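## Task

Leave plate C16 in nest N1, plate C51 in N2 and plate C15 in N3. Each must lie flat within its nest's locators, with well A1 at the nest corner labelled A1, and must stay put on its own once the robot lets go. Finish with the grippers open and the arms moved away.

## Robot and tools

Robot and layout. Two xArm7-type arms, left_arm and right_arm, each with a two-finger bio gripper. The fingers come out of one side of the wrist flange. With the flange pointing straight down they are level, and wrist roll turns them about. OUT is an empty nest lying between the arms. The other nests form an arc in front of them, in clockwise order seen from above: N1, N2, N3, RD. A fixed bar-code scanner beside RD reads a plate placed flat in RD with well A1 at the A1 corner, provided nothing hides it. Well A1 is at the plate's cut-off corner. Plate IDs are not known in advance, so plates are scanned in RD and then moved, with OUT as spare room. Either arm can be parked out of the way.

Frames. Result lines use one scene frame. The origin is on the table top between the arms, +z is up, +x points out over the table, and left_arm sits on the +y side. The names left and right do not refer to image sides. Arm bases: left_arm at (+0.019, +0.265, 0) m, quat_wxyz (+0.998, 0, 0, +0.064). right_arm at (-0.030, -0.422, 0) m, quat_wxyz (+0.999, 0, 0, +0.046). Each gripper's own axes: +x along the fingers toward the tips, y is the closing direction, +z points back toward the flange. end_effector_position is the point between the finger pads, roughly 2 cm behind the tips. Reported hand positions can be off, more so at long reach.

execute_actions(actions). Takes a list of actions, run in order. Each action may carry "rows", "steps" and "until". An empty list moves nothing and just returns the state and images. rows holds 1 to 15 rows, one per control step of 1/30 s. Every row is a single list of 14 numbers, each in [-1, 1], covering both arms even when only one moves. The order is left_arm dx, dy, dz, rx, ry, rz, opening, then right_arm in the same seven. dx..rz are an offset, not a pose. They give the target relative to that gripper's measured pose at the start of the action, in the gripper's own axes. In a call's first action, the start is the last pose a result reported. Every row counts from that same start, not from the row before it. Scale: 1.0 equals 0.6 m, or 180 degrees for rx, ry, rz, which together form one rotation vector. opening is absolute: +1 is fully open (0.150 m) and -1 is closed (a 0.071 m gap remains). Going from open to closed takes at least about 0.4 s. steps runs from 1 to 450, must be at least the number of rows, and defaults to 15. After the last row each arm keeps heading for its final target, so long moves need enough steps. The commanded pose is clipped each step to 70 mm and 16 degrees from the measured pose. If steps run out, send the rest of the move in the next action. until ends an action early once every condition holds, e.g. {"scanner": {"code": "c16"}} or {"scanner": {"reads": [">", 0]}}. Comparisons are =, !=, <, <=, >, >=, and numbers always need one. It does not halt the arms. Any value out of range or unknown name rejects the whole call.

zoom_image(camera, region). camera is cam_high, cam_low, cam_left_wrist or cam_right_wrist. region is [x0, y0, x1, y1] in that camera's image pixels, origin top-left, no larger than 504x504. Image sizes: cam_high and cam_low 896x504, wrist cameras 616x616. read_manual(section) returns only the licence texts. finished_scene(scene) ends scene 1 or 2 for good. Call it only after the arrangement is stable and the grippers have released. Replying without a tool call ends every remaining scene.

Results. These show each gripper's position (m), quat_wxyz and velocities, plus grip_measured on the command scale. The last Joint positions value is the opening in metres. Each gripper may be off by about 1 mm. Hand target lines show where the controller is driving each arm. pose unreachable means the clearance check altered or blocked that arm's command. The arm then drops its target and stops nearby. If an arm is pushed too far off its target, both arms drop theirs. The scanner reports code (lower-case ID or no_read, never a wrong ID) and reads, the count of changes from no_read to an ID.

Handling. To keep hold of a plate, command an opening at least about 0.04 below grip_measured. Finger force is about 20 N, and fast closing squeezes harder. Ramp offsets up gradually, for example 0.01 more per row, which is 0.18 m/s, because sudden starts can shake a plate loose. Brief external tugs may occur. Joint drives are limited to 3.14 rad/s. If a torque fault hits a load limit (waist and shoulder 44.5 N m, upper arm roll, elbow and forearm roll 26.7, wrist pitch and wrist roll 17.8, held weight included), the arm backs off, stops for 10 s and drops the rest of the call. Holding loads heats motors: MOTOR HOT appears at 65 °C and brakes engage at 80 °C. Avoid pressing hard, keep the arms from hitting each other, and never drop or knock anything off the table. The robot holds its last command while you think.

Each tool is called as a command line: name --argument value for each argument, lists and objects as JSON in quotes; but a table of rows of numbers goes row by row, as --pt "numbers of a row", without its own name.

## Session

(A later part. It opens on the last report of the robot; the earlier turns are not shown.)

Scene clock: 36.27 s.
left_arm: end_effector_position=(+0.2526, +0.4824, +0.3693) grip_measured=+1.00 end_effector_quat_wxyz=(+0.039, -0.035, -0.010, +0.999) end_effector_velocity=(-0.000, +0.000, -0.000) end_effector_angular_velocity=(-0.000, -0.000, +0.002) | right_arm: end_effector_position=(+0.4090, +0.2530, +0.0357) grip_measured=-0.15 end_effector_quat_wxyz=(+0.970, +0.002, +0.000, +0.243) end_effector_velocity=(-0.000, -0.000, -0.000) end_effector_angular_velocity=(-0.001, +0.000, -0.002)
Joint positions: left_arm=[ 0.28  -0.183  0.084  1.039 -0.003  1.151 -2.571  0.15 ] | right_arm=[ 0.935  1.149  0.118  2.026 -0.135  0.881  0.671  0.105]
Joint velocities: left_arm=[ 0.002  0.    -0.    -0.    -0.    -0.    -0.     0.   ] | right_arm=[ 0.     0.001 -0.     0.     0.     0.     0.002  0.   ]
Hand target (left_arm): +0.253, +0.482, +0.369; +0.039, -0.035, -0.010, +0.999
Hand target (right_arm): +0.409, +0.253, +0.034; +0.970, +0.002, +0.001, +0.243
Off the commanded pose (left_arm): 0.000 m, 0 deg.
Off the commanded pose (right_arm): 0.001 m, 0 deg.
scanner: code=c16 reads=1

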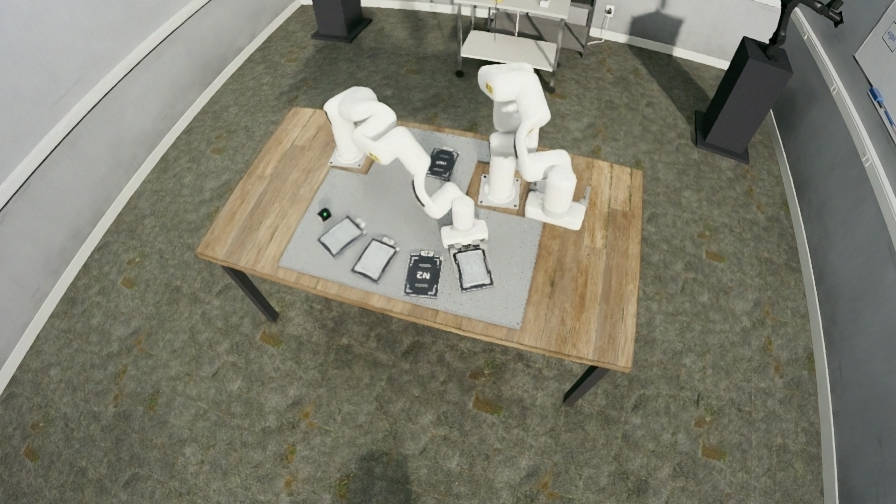

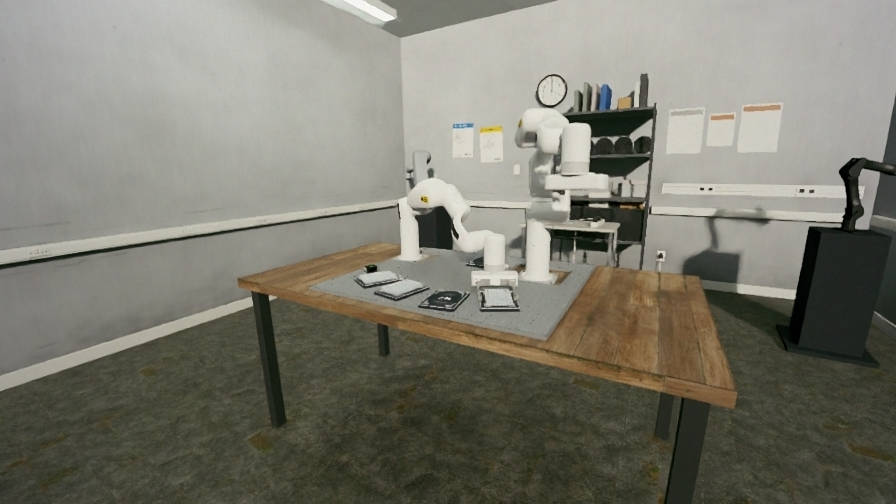

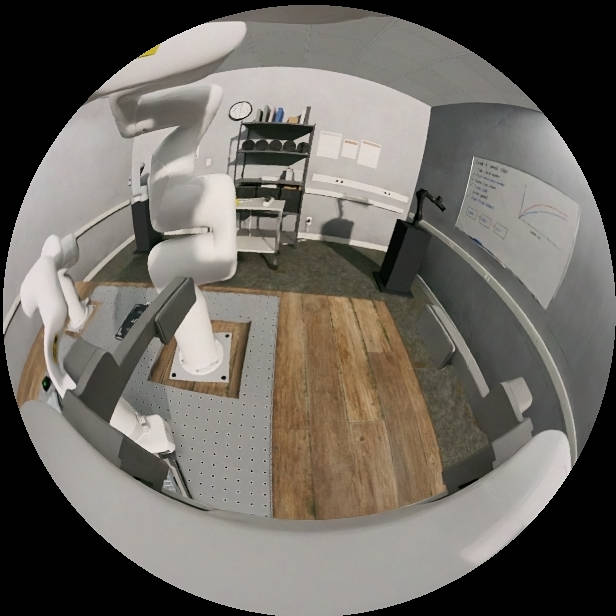

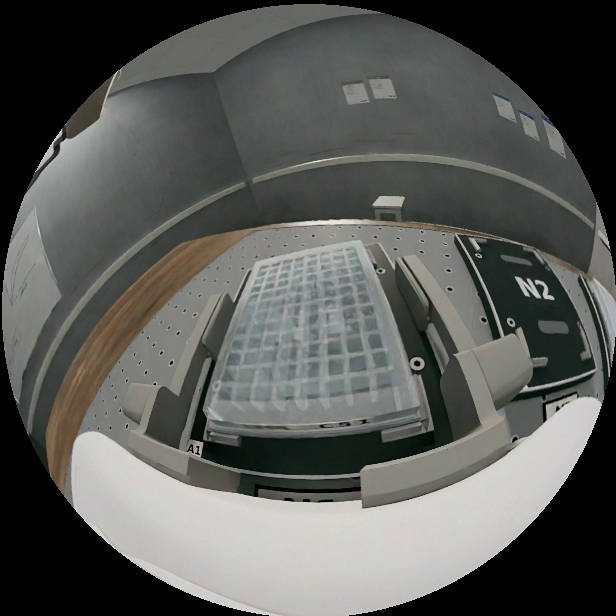

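execute_actions --actions '[{"rows": [[0,0,0,0,0,0,1, 0.002,0.006,0.003,0,0,-0.004,-0.2],[0,0,0,0,0,0,1, 0.005,0.012,0.005,0,0,-0.008,-0.2]], "steps": 20},{"rows": [[0,0,0,0,0,0,1, 0,0,0,0,0,0,-0.3],[0,0,0,0,0,0,1, 0,0,0,0,0,0,-0.4],[0,0,0,0,0,0,1, 0,0,0,0,0,0,-0.5],[0,0,0,0,0,0,1, 0,0,0,0,0,0,-0.55],[0,0,0,0,0,0,1, 0,0,0,0,0,0,-0.6],[0,0,0,0,0,0,1, 0,0,0,0,0,0,-0.65],[0,0,0,0,0,0,1, 0,0,0,0,0,0,-0.7],[0,0,0,0,0,0,1, 0,0,0,0,0,0,-0.75],[0,0,0,0,0,0,1, 0,0,0,0,0,0,-0.8]], "steps": 25}]'

zoom_image --camera "cam_right_wrist" --region '[100, 210, 600, 520]'

Scene clock: 38.03 s.
left_arm: end_effector_position=(+0.2526, +0.4824, +0.3693) grip_measured=+1.00 end_effector_quat_wxyz=(+0.039, -0.035, -0.010, +0.999) end_effector_velocity=(-0.000, +0.000, +0.000) end_effector_angular_velocity=(+0.000, -0.001, +0.001) | right_arm: end_effector_position=(+0.4096, +0.2588, +0.0369) grip_measured=-0.64 end_effector_quat_wxyz=(+0.973, +0.001, +0.001, +0.229) end_effector_velocity=(-0.001, +0.001, -0.000) end_effector_angular_velocity=(+0.002, +0.000, -0.001)
Joint positions: left_arm=[ 0.28  -0.183  0.084  1.039 -0.003  1.151 -2.571  0.15 ] | right_arm=[ 0.952  1.185  0.111  2.102 -0.127  0.923  0.702  0.085]
Joint velocities: left_arm=[ 0.001 -0.    -0.    -0.     0.    -0.    -0.     0.   ] | right_arm=[ 0.002  0.002  0.001  0.001 -0.    -0.002  0.003  0.   ]
Hand target (left_arm): +0.253, +0.482, +0.369; +0.039, -0.035, -0.010, +0.999
Hand target (right_arm): +0.408, +0.260, +0.037; +0.973, +0.001, +0.001, +0.231
Off the commanded pose (left_arm): 0.000 m, 0 deg.
Off the commanded pose (right_arm): 0.002 m, 0 deg.
scanner: code=c16 reads=1

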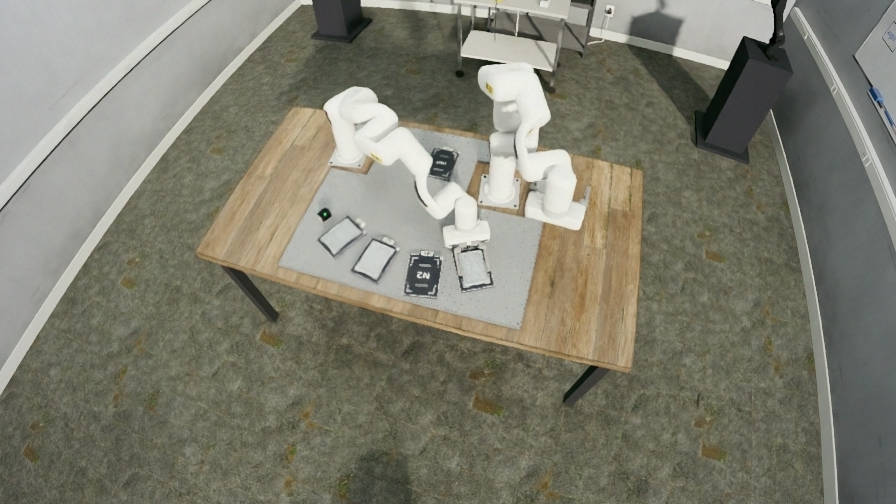

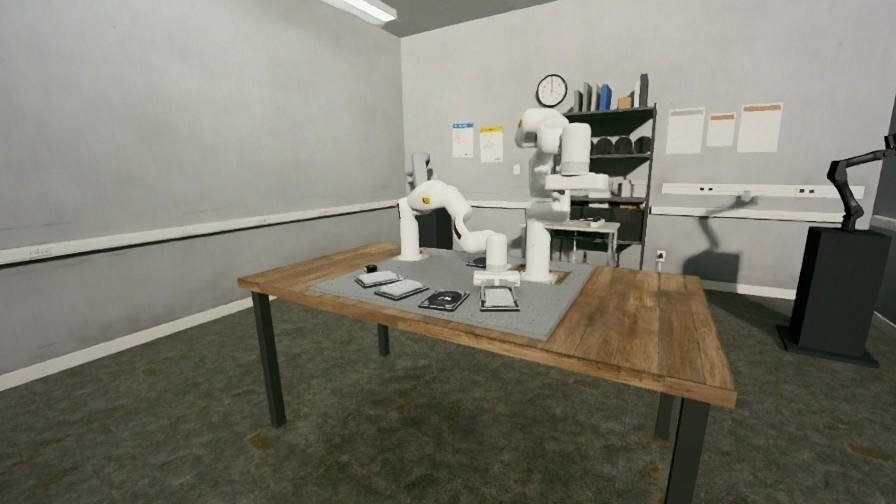

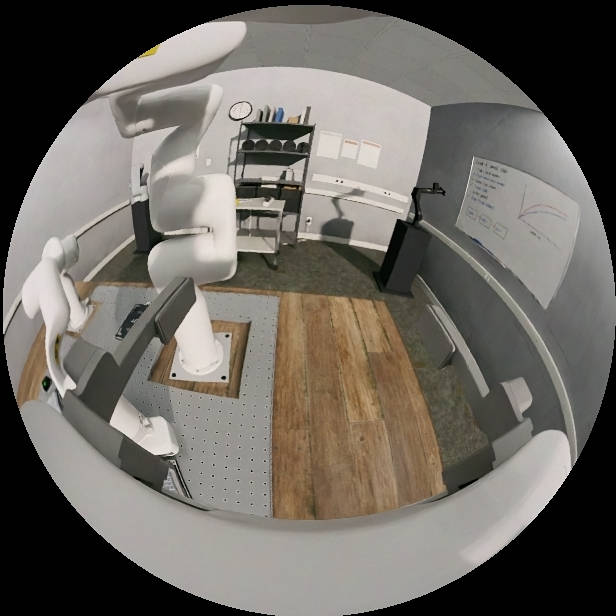

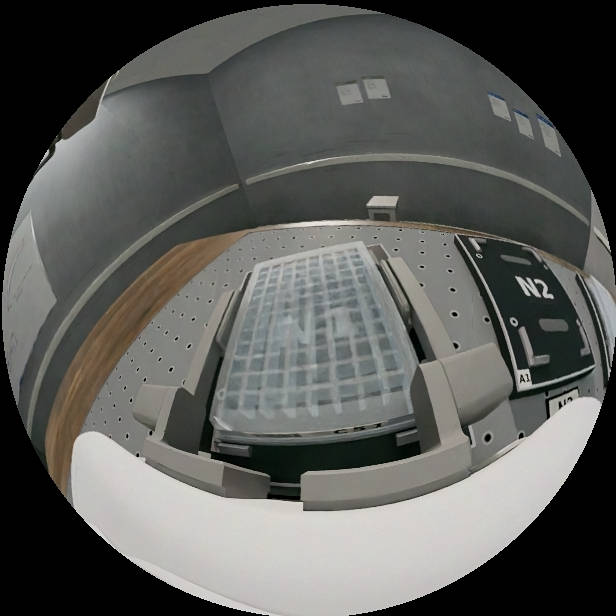

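Region (100, 210, 600, 520) of cam_right_wrist's 616x616 image, scaled by 1.008, with more detail than that image has; it fills the top 312 rows of this view, and the rest is white.

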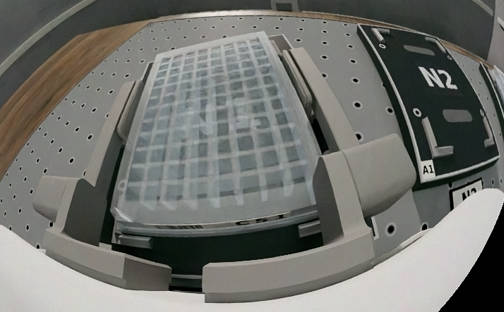

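execute_actions --actions '[{"rows": [[0,0,0,0,0,0,1, 0,0,0.005,0,0,0,-0.8],[0,0,0,0,0,0,1, 0,0,0.012,0,0,0,-0.8],[0,0,0,0,0,0,1, 0,0,0.022,0,0,0,-0.8],[0,0,0,0,0,0,1, 0,0,0.034,0,0,0,-0.8],[0,0,0,0,0,0,1, 0,0,0.046,0,0,0,-0.8],[0,0,0,0,0,0,1, 0,0,0.058,0,0,0,-0.8],[0,0,0,0,0,0,1, 0,0,0.068,0,0,0,-0.8],[0,0,0,0,0,0,1, 0,0,0.075,0,0,0,-0.8]], "steps": 20},{"rows": [[0,0,0,0,0,0,1, 0,-0.008,0,0,0,-0.003,-0.8],[0,0,0,0,0,0,1, -0.001,-0.02,0,0,0,-0.007,-0.8],[0,0,0,0,0,0,1, -0.001,-0.038,0,0,0,-0.013,-0.8],[0,0,0,0,0,0,1, -0.002,-0.058,0,0,0,-0.02,-0.8],[0,0,0,0,0,0,1, -0.003,-0.08,0,0,0,-0.027,-0.8],[0,0,0,0,0,0,1, -0.0035,-0.102,0,0,0,-0.035,-0.8],[0,0,0,0,0,0,1, -0.004,-0.124,0,0,0,-0.042,-0.8],[0,0,0,0,0,0,1, -0.005,-0.146,0,0,0,-0.05,-0.8],[0,0,0,0,0,0,1, -0.006,-0.168,0,0,0,-0.058,-0.8],[0,0,0,0,0,0,1, -0.0065,-0.19,0,0,0,-0.065,-0.8],[0,0,0,0,0,0,1, -0.007,-0.212,0,0,0,-0.073,-0.8],[0,0,0,0,0,0,1, -0.008,-0.234,0,0,0,-0.08,-0.8],[0,0,0,0,0,0,1, -0.009,-0.256,0,0,0,-0.088,-0.8],[0,0,0,0,0,0,1, -0.0097,-0.278,0,0,0,-0.095,-0.8],[0,0,0,0,0,0,1, -0.0102,-0.2953,0,0,0,-0.1011,-0.8]], "steps": 32},{"rows": [[0,0,0,0,0,0,1, 0,0,-0.01,0,0,0,-0.8],[0,0,0,0,0,0,1, 0,0,-0.022,0,0,0,-0.8],[0,0,0,0,0,0,1, 0,0,-0.034,0,0,0,-0.8],[0,0,0,0,0,0,1, 0,0,-0.046,0,0,0,-0.8],[0,0,0,0,0,0,1, 0,0,-0.055,0,0,0,-0.8]], "steps": 20}]'

zoom_image --camera "cam_right_wrist" --region '[100, 210, 600, 520]'

zoom_image --camera "cam_high" --region '[370, 220, 490, 310]'

Scene clock: 40.93 s.
left_arm: end_effector_position=(+0.2526, +0.4824, +0.3693) grip_measured=+1.00 end_effector_quat_wxyz=(+0.039, -0.035, -0.010, +0.999) end_effector_velocity=(-0.000, +0.000, +0.000) end_effector_angular_velocity=(-0.000, -0.000, +0.001) | right_arm: end_effector_position=(+0.4815, +0.0987, +0.0484) grip_measured=-0.65 end_effector_quat_wxyz=(+0.997, +0.000, +0.001, +0.074) end_effector_velocity=(+0.005, -0.011, -0.007) end_effector_angular_velocity=(-0.017, +0.002, -0.013)
Joint positions: left_arm=[ 0.28  -0.183  0.084  1.039 -0.003  1.151 -2.571  0.15 ] | right_arm=[ 0.807  0.901  0.049  1.598 -0.057  0.699  0.825  0.085]
Joint velocities: left_arm=[ 0.001 -0.    -0.     0.    -0.    -0.    -0.     0.   ] | right_arm=[-0.007  0.007 -0.009 -0.006 -0.003  0.002  0.003  0.   ]
Hand target (left_arm): +0.253, +0.482, +0.369; +0.039, -0.035, -0.010, +0.999
Hand target (right_arm): +0.482, +0.098, +0.048; +0.997, -0.000, +0.001, +0.073
Off the commanded pose (left_arm): 0.000 m, 0 deg.
Off the commanded pose (right_arm): 0.001 m, 0 deg.
scanner: code=c16 reads=1

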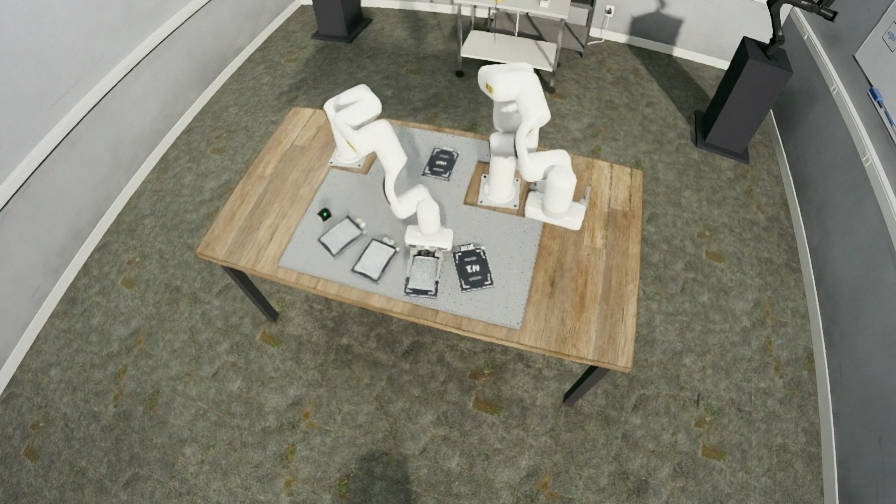

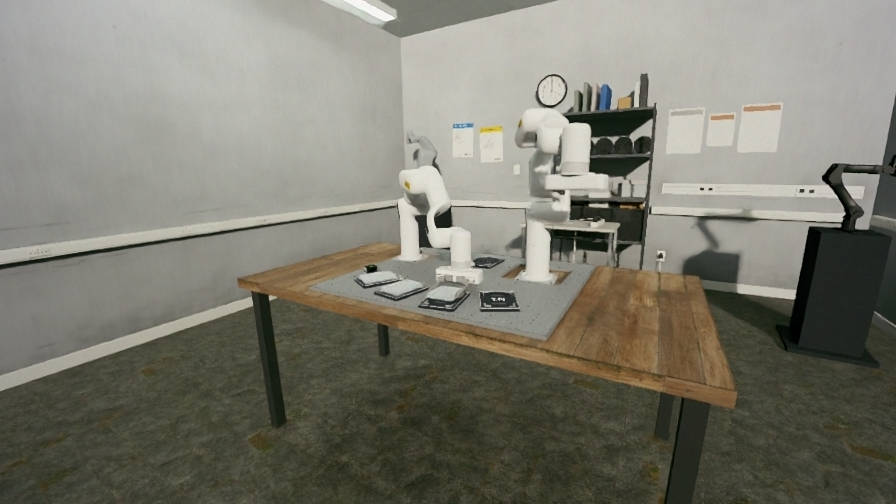

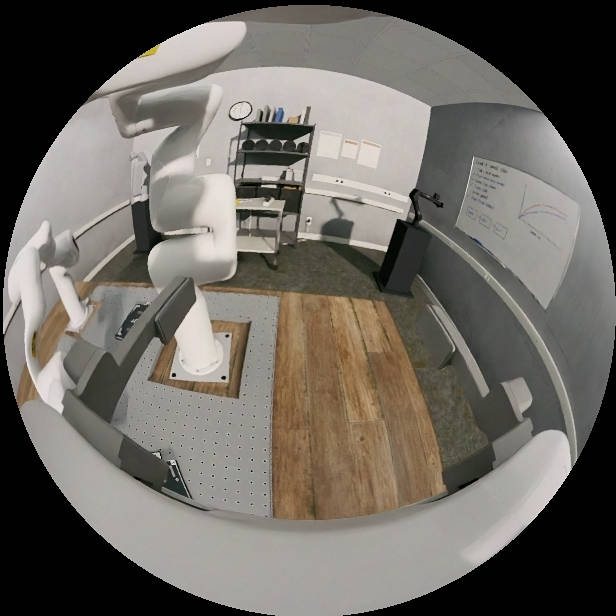

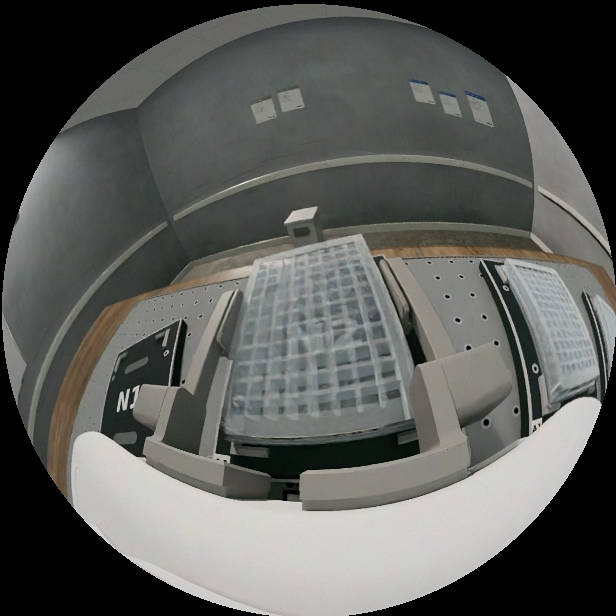

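Region (100, 210, 600, 520) of cam_right_wrist's 616x616 image, scaled by 1.008, with more detail than that image has; it fills the top 312 rows of this view, and the rest is white.

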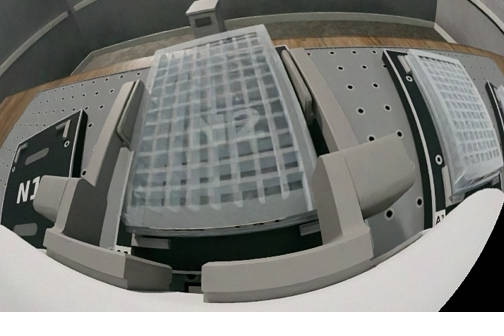

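Region (370, 220, 490, 310) of cam_high's 896x504 image, scaled by 4.200, with more detail than that image has; it fills the top 378 rows of this view, and the rest is white.

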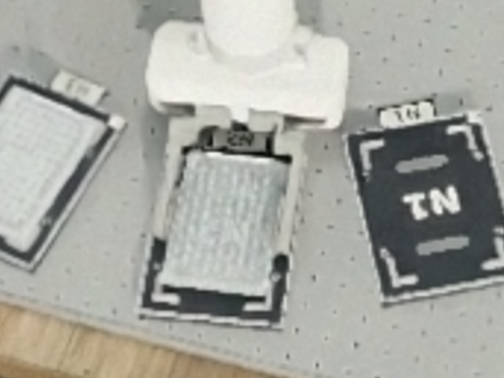

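execute_actions --actions '[{"rows": [[0,0,0,0,0,0,1, 0.003,-0.002,-0.004,0,0,0,-0.8],[0,0,0,0,0,0,1, 0.003,-0.002,-0.008,0,0,0,-0.8],[0,0,0,0,0,0,1, 0.003,-0.002,-0.012,0,0,0,-0.8],[0,0,0,0,0,0,1, 0.003,-0.002,-0.016,0,0,0,-0.8],[0,0,0,0,0,0,1, 0.003,-0.002,-0.02,0,0,0,-0.8]], "steps": 22}]'

zoom_image --camera "cam_right_wrist" --region '[100, 210, 600, 520]'

zoom_image --camera "cam_high" --region '[370, 220, 490, 310]'

Scene clock: 41.93 s.
left_arm: end_effector_position=(+0.2526, +0.4824, +0.3693) grip_measured=+1.00 end_effector_quat_wxyz=(+0.039, -0.035, -0.010, +0.999) end_effector_velocity=(-0.000, -0.000, +0.000) end_effector_angular_velocity=(-0.001, -0.001, +0.000) | right_arm: end_effector_position=(+0.4838, +0.0985, +0.0381) grip_measured=-0.65 end_effector_quat_wxyz=(+0.997, +0.002, -0.000, +0.074) end_effector_velocity=(+0.001, +0.001, +0.001) end_effector_angular_velocity=(+0.001, -0.002, +0.001)
Joint positions: left_arm=[ 0.28  -0.183  0.084  1.039 -0.003  1.151 -2.571  0.15 ] | right_arm=[ 0.804  0.928  0.048  1.611 -0.058  0.682  0.823  0.085]
Joint velocities: left_arm=[-0.    -0.     0.    -0.    -0.001  0.    -0.     0.   ] | right_arm=[ 0.     0.001 -0.     0.002 -0.001 -0.001 -0.     0.   ]
Hand target (left_arm): +0.253, +0.482, +0.369; +0.039, -0.035, -0.010, +0.999
Hand target (right_arm): +0.483, +0.098, +0.036; +0.997, +0.000, +0.001, +0.074
Off the commanded pose (left_arm): 0.000 m, 0 deg.
Off the commanded pose (right_arm): 0.002 m, 0 deg.
scanner: code=c16 reads=1

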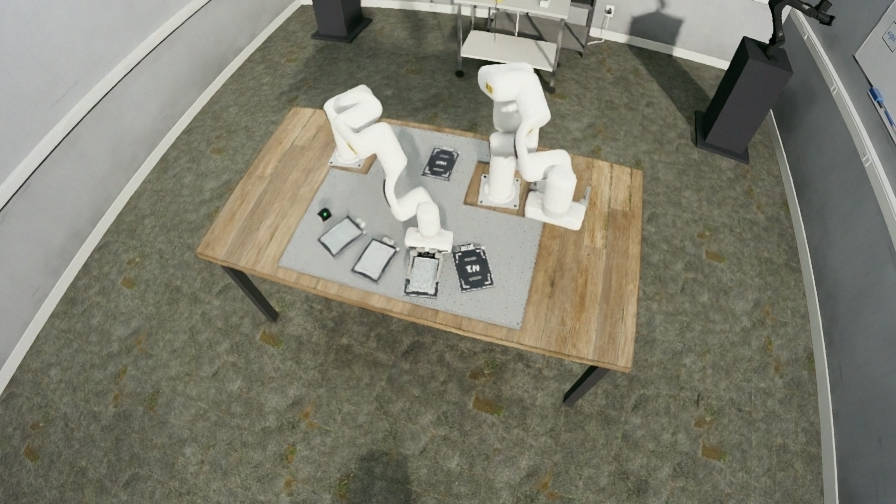

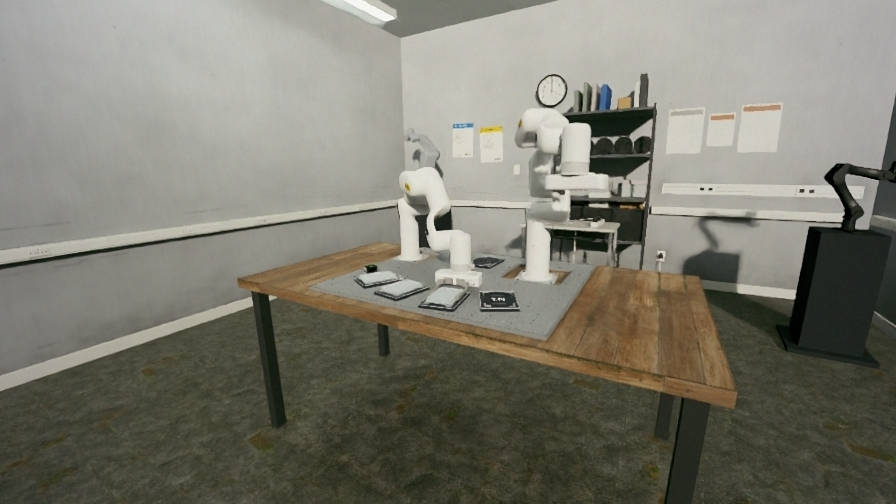

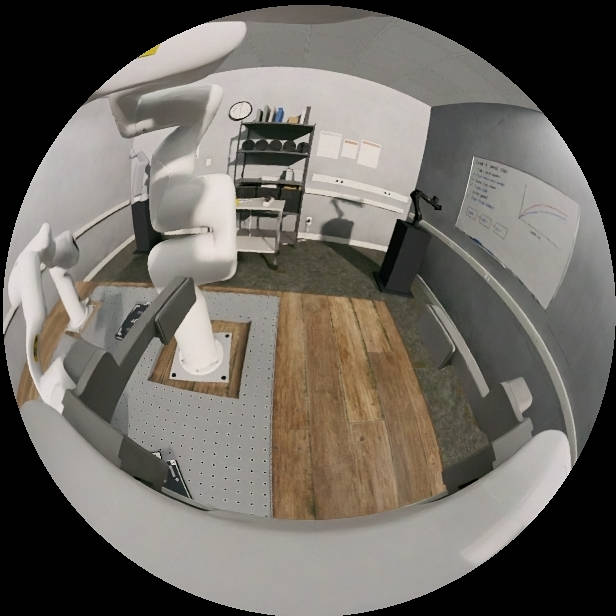

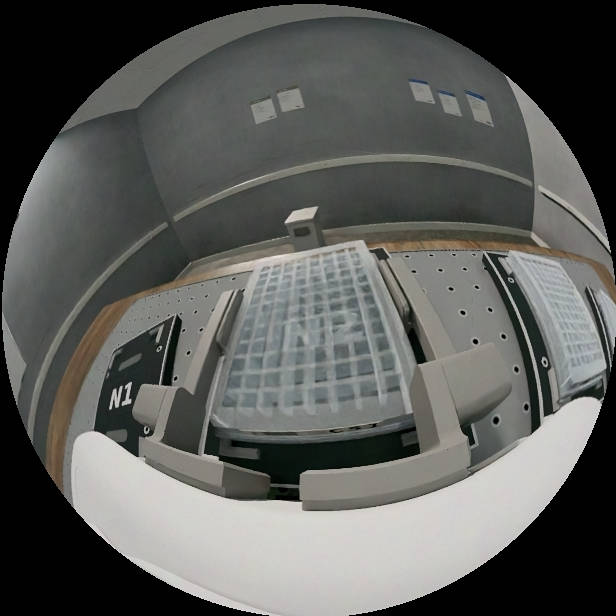

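Region (100, 210, 600, 520) of cam_right_wrist's 616x616 image, scaled by 1.008, with more detail than that image has; it fills the top 312 rows of this view, and the rest is white.

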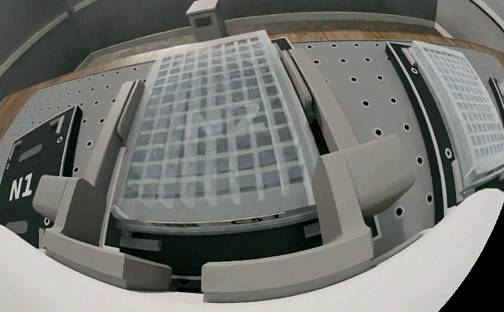

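Region (370, 220, 490, 310) of cam_high's 896x504 image, scaled by 4.200, with more detail than that image has; it fills the top 378 rows of this view, and the rest is white.

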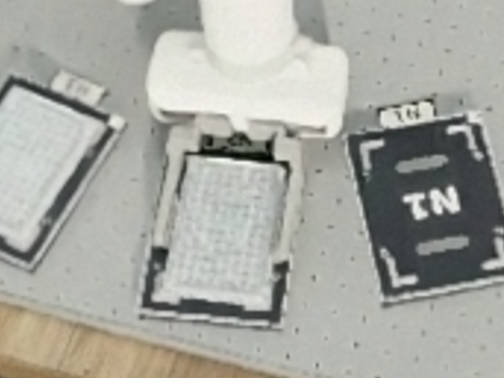

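execute_actions --actions '[{"rows": [[0,0,0,0,0,0,1, 0,0,0.006,0,0,0,-0.8],[0,0,0,0,0,0,1, 0,0,0.013,0,0,0,-0.8]], "steps": 12},{"rows": [[0,0,0,0,0,0,1, 0,-0.003,0,0,0,0,-0.8],[0,0,0,0,0,0,1, 0,-0.006,0,0,0,0,-0.8]], "steps": 12},{"rows": [[0,0,0,0,0,0,1, 0,0,-0.005,0,0,0,-0.8],[0,0,0,0,0,0,1, 0,0,-0.01,0,0,0,-0.8],[0,0,0,0,0,0,1, 0,0,-0.015,0,0,0,-0.8],[0,0,0,0,0,0,1, 0,0,-0.019,0,0,0,-0.8]], "steps": 20}]'

zoom_image --camera "cam_right_wrist" --region '[100, 210, 600, 520]'

Scene clock: 43.60 s.
left_arm: end_effector_position=(+0.2526, +0.4824, +0.3693) grip_measured=+1.00 end_effector_quat_wxyz=(+0.039, -0.035, -0.010, +0.999) end_effector_velocity=(-0.000, +0.000, +0.000) end_effector_angular_velocity=(-0.000, -0.000, +0.001) | right_arm: end_effector_position=(+0.4844, +0.0950, +0.0344) grip_measured=-0.65 end_effector_quat_wxyz=(+0.997, +0.001, -0.000, +0.074) end_effector_velocity=(+0.000, -0.001, -0.004) end_effector_angular_velocity=(-0.003, +0.001, +0.005)
Joint positions: left_arm=[ 0.28  -0.183  0.084  1.039 -0.003  1.151 -2.571  0.15 ] | right_arm=[ 0.8    0.929  0.048  1.6   -0.059  0.67   0.819  0.085]
Joint velocities: left_arm=[ 0.    -0.001  0.001 -0.    -0.     0.     0.     0.   ] | right_arm=[-0.002  0.008  0.     0.001 -0.002 -0.003 -0.006  0.   ]
Hand target (left_arm): +0.253, +0.482, +0.369; +0.039, -0.035, -0.010, +0.999
Hand target (right_arm): +0.484, +0.094, +0.032; +0.997, -0.001, +0.002, +0.074
Off the commanded pose (left_arm): 0.000 m, 0 deg.
Off the commanded pose (right_arm): 0.003 m, 0 deg.
scanner: code=c16 reads=1

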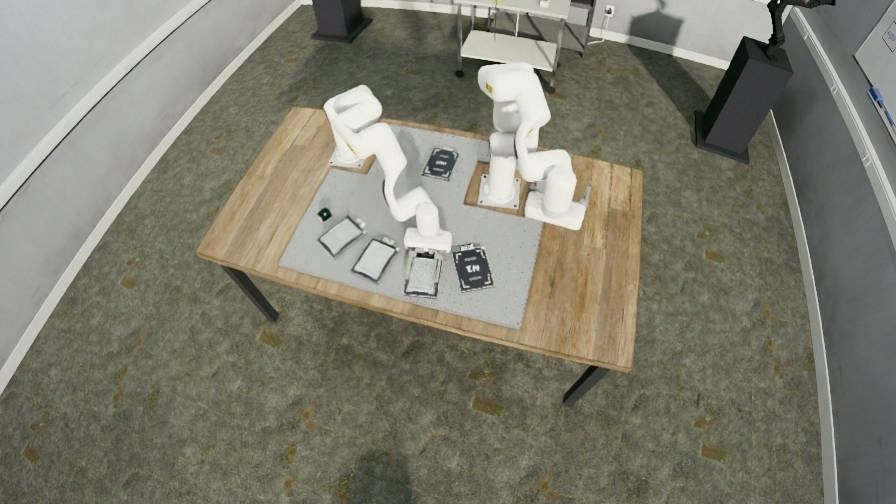

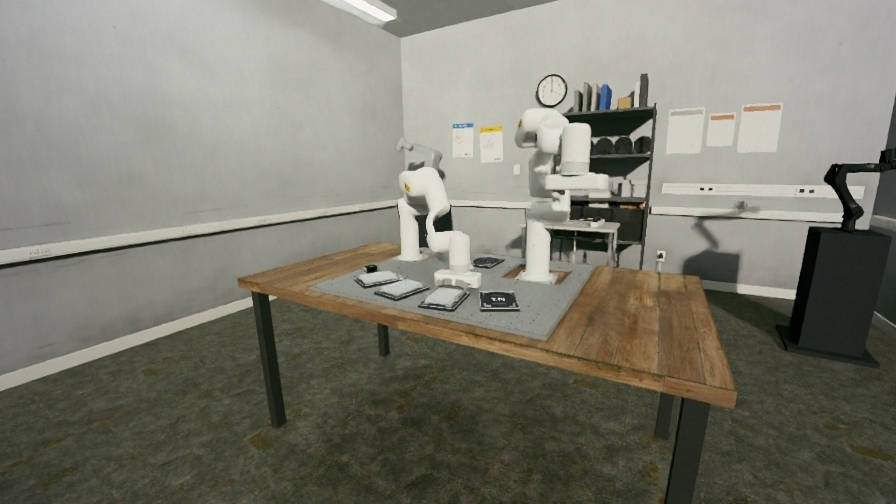

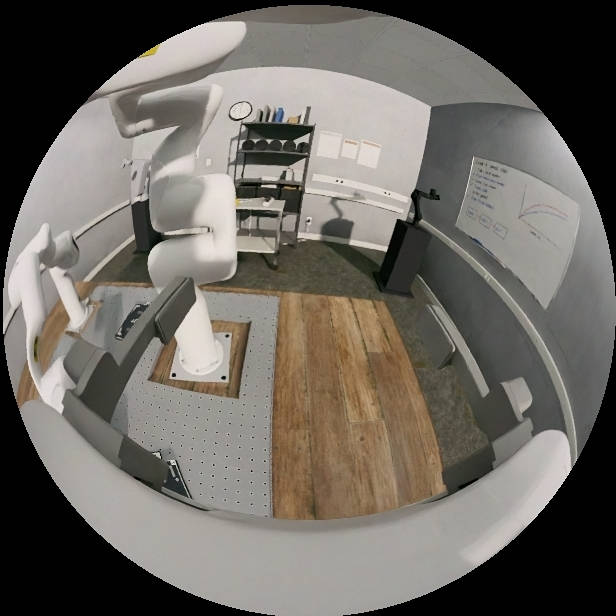

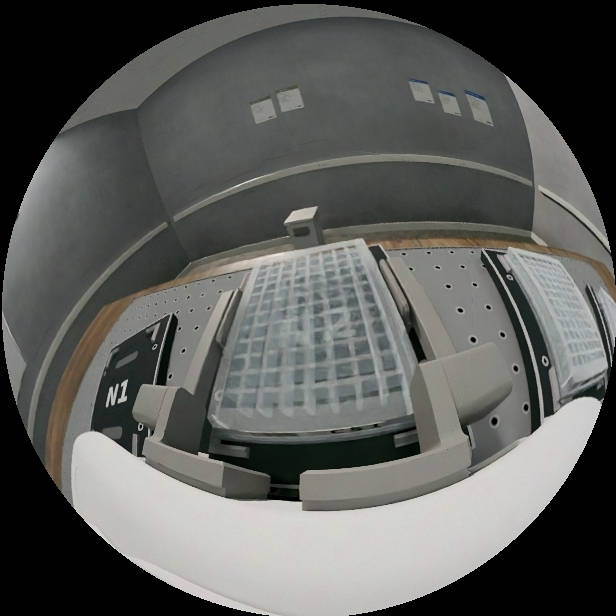

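Region (100, 210, 600, 520) of cam_right_wrist's 616x616 image, scaled by 1.008, with more detail than that image has; it fills the top 312 rows of this view, and the rest is white.

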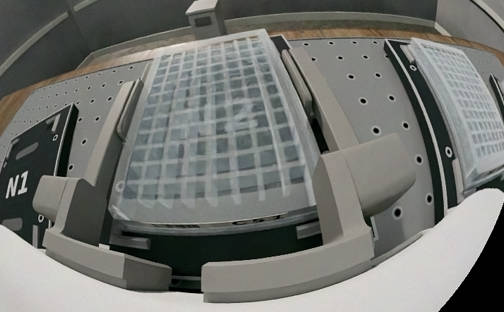

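execute_actions --actions '[{"rows": [[0,0,0,0,0,0,1, 0,0,0.004,0,0,0,-0.6],[0,0,0,0,0,0,1, 0,0,0.004,0,0,0,-0.4],[0,0,0,0,0,0,1, 0,0,0.004,0,0,0,-0.2]], "steps": 12},{"rows": [[0,0,0,0,0,0,1, 0,0,0.02,0,0,0,-0.2],[0,0,0,0,0,0,1, 0,0,0.05,0,0,0,-0.2],[0,0,0,0,0,0,1, 0,0,0.083,0,0,0,-0.2]], "steps": 14},{"rows": [[0,0,0,0,0,0,1, -0.02,-0.05,0,0,0,-0.02,-0.2],[0,0,0,0,0,0,1, -0.045,-0.12,0,0,0,-0.047,-0.2],[0,0,0,0,0,0,1, -0.075,-0.2,0,0,0,-0.078,-0.2],[0,0,0,0,0,0,1, -0.105,-0.28,0,0,0,-0.109,-0.2],[0,0,0,0,0,0,1, -0.135,-0.36,0,0,0,-0.14,-0.2],[0,0,0,0,0,0,1, -0.165,-0.44,0,0,0,-0.17,-0.2],[0,0,0,0,0,0,1, -0.195,-0.52,0,0,0,-0.2,-0.2],[0,0,0,0,0,0,1, -0.215,-0.569,0,0,0,-0.2206,-0.2]], "steps": 40},{"rows": [[0,0,0,0,0,0,1, 0,0,-0.03,0,0,0,-0.2],[0,0,0,0,0,0,1, 0,0,-0.06,0,0,0,-0.2],[0,0,0,0,0,0,1, 0,0,-0.08,0,0,0,-0.2]], "steps": 20}]'

zoom_image --camera "cam_right_wrist" --region '[100, 210, 600, 520]'

zoom_image --camera "cam_high" --region '[370, 220, 490, 310]'

Scene clock: 46.93 s.
left_arm: end_effector_position=(+0.2526, +0.4824, +0.3693) grip_measured=+1.00 end_effector_quat_wxyz=(+0.039, -0.035, -0.010, +0.999) end_effector_velocity=(+0.000, -0.001, +0.000) end_effector_angular_velocity=(-0.000, +0.000, -0.001) | right_arm: end_effector_position=(+0.4054, -0.2648, +0.0368) grip_measured=-0.20 end_effector_quat_wxyz=(+0.963, -0.004, +0.001, -0.270) end_effector_velocity=(+0.000, -0.001, -0.001) end_effector_angular_velocity=(-0.001, +0.000, -0.002)
Joint positions: left_arm=[ 0.28  -0.183  0.084  1.039 -0.003  1.151 -2.571  0.15 ] | right_arm=[ 0.657  0.456 -0.071  0.633  0.147  0.188  1.088  0.103]
Joint velocities: left_arm=[-0.002 -0.     0.    -0.    -0.     0.    -0.     0.   ] | right_arm=[-0.001  0.003 -0.     0.001  0.    -0.002  0.001 -0.   ]
Hand target (left_arm): +0.253, +0.482, +0.369; +0.039, -0.035, -0.010, +0.999
Hand target (right_arm): +0.405, -0.265, +0.037; +0.963, -0.004, +0.001, -0.270
Off the commanded pose (left_arm): 0.000 m, 0 deg.
Off the commanded pose (right_arm): 0.000 m, 0 deg.
scanner: code=no_read reads=1

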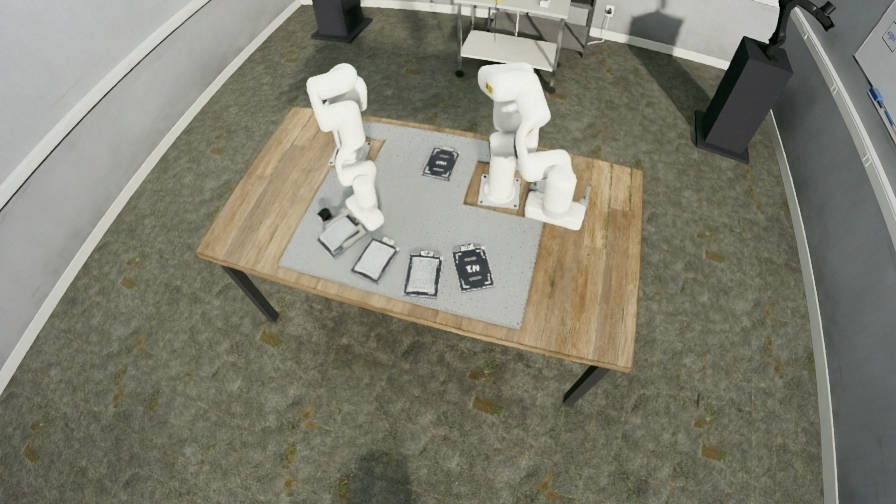

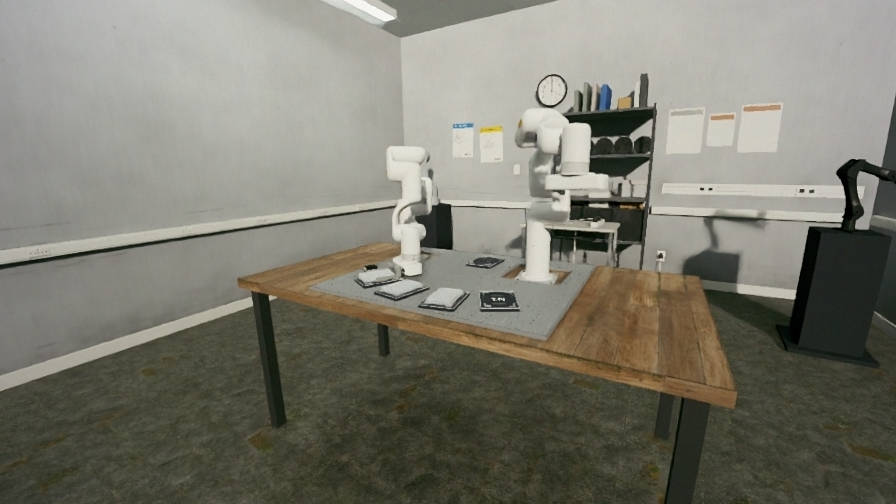

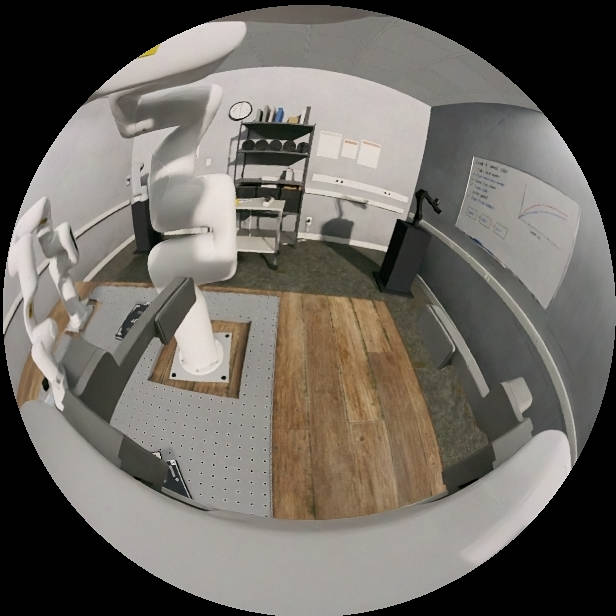

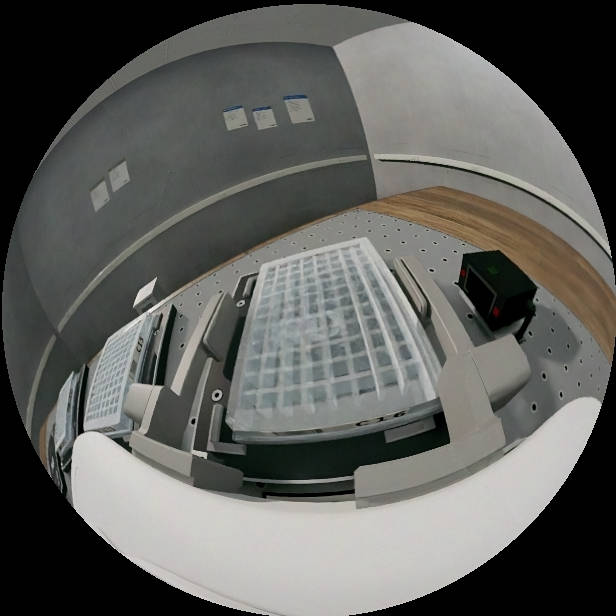

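Region (100, 210, 600, 520) of cam_right_wrist's 616x616 image, scaled by 1.008, with more detail than that image has; it fills the top 312 rows of this view, and the rest is white.

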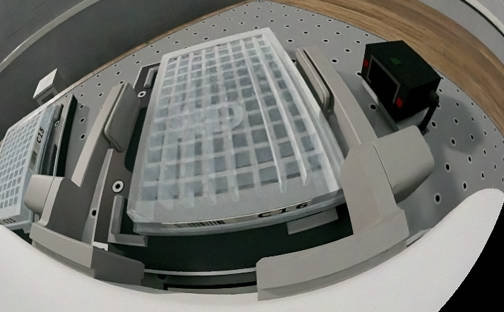

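Region (370, 220, 490, 310) of cam_high's 896x504 image, scaled by 4.200, with more detail than that image has; it fills the top 378 rows of this view, and the rest is white.

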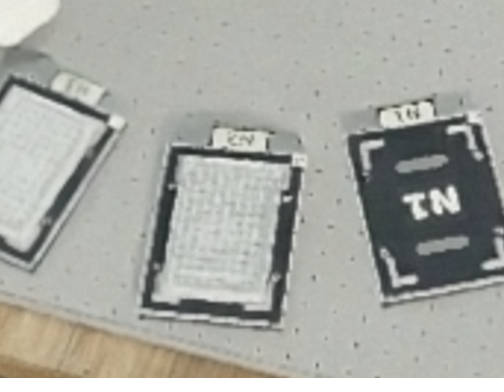

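execute_actions --actions '[{"rows": [[0,0,0,0,0,0,1, 0,-0.005,0,0.002,0,0,-0.2],[0,0,0,0,0,0,1, 0,-0.01,0,0.002,0,0,-0.2]], "steps": 12},{"rows": [[0,0,0,0,0,0,1, 0,0,0,0,0,0,-0.3],[0,0,0,0,0,0,1, 0,0,0,0,0,0,-0.4],[0,0,0,0,0,0,1, 0,0,0,0,0,0,-0.5],[0,0,0,0,0,0,1, 0,0,0,0,0,0,-0.55],[0,0,0,0,0,0,1, 0,0,0,0,0,0,-0.6],[0,0,0,0,0,0,1, 0,0,0,0,0,0,-0.65],[0,0,0,0,0,0,1, 0,0,0,0,0,0,-0.7],[0,0,0,0,0,0,1, 0,0,0,0,0,0,-0.75],[0,0,0,0,0,0,1, 0,0,0,0,0,0,-0.8]], "steps": 25}]'

zoom_image --camera "cam_right_wrist" --region '[100, 210, 600, 520]'

Scene clock: 48.40 s.
left_arm: end_effector_position=(+0.2526, +0.4824, +0.3693) grip_measured=+1.00 end_effector_quat_wxyz=(+0.039, -0.035, -0.010, +0.999) end_effector_velocity=(-0.000, +0.000, +0.001) end_effector_angular_velocity=(+0.000, -0.001, +0.002) | right_arm: end_effector_position=(+0.4023, -0.2697, +0.0370) grip_measured=-0.63 end_effector_quat_wxyz=(+0.963, -0.001, -0.000, -0.270) end_effector_velocity=(+0.000, +0.000, +0.000) end_effector_angular_velocity=(+0.001, -0.001, +0.001)
Joint positions: left_arm=[ 0.28  -0.183  0.084  1.039 -0.003  1.151 -2.571  0.15 ] | right_arm=[ 0.644  0.447 -0.063  0.611  0.152  0.169  1.077  0.085]
Joint velocities: left_arm=[ 0.001 -0.002  0.     0.    -0.     0.001 -0.     0.   ] | right_arm=[-0.    -0.001 -0.     0.     0.001 -0.001 -0.002  0.   ]
Hand target (left_arm): +0.253, +0.482, +0.369; +0.039, -0.035, -0.010, +0.999
Hand target (right_arm): +0.402, -0.270, +0.037; +0.963, -0.001, -0.000, -0.270
Off the commanded pose (left_arm): 0.000 m, 0 deg.
Off the commanded pose (right_arm): 0.000 m, 0 deg.
scanner: code=no_read reads=1

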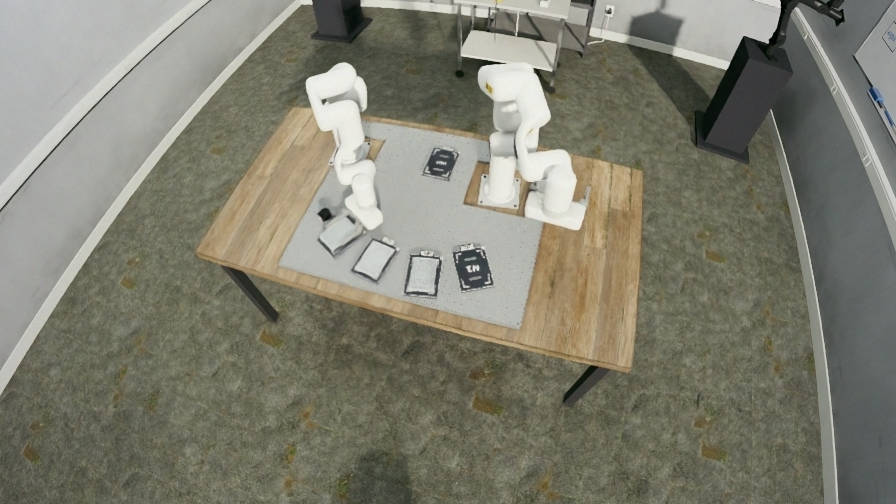

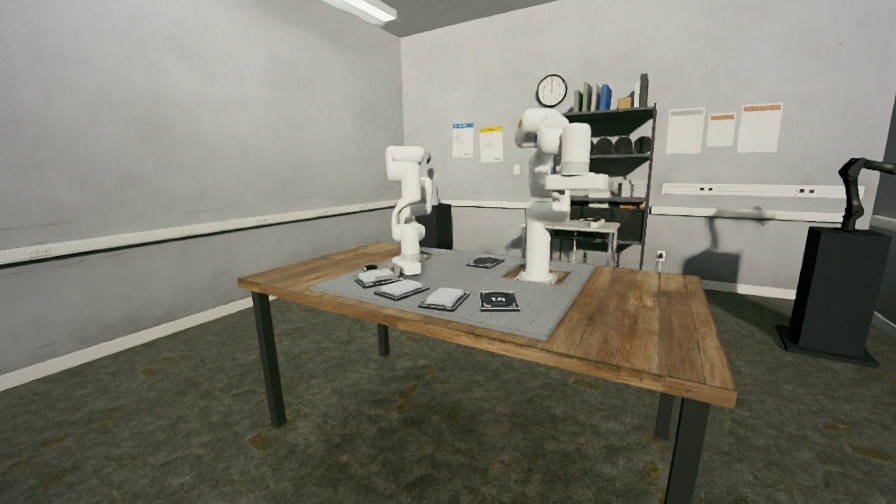

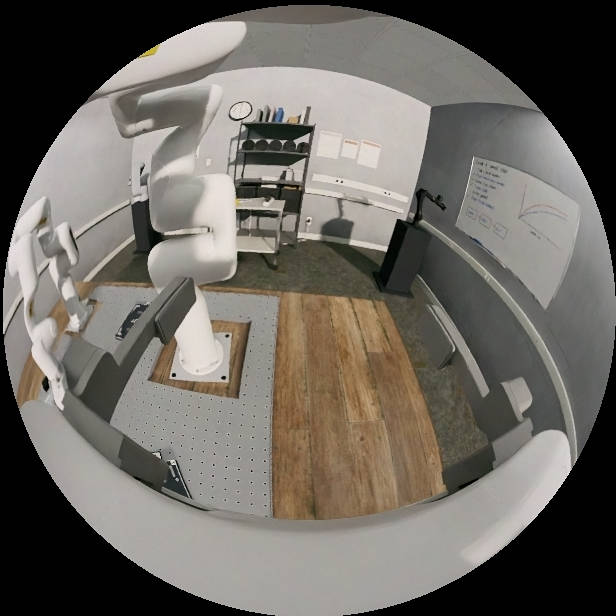

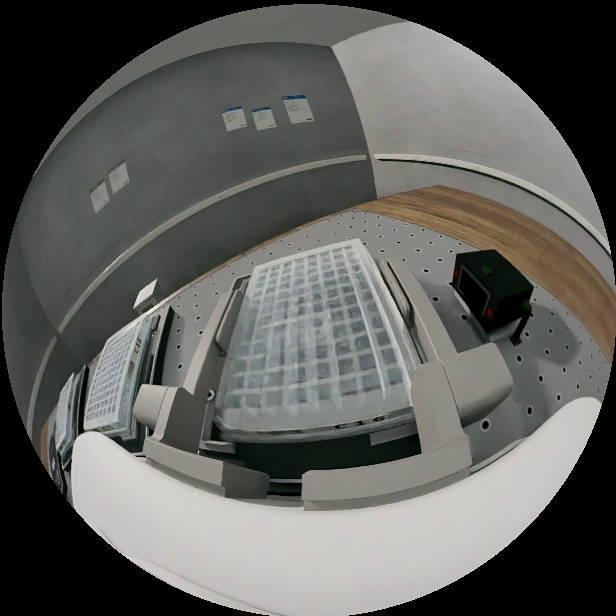

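Region (100, 210, 600, 520) of cam_right_wrist's 616x616 image, scaled by 1.008, with more detail than that image has; it fills the top 312 rows of this view, and the rest is white.

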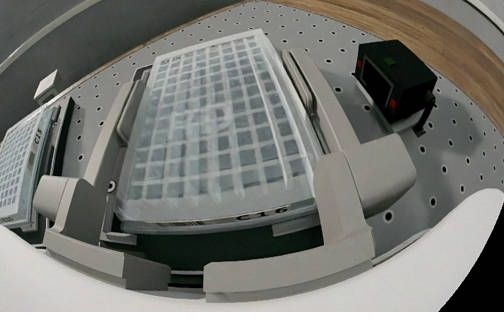

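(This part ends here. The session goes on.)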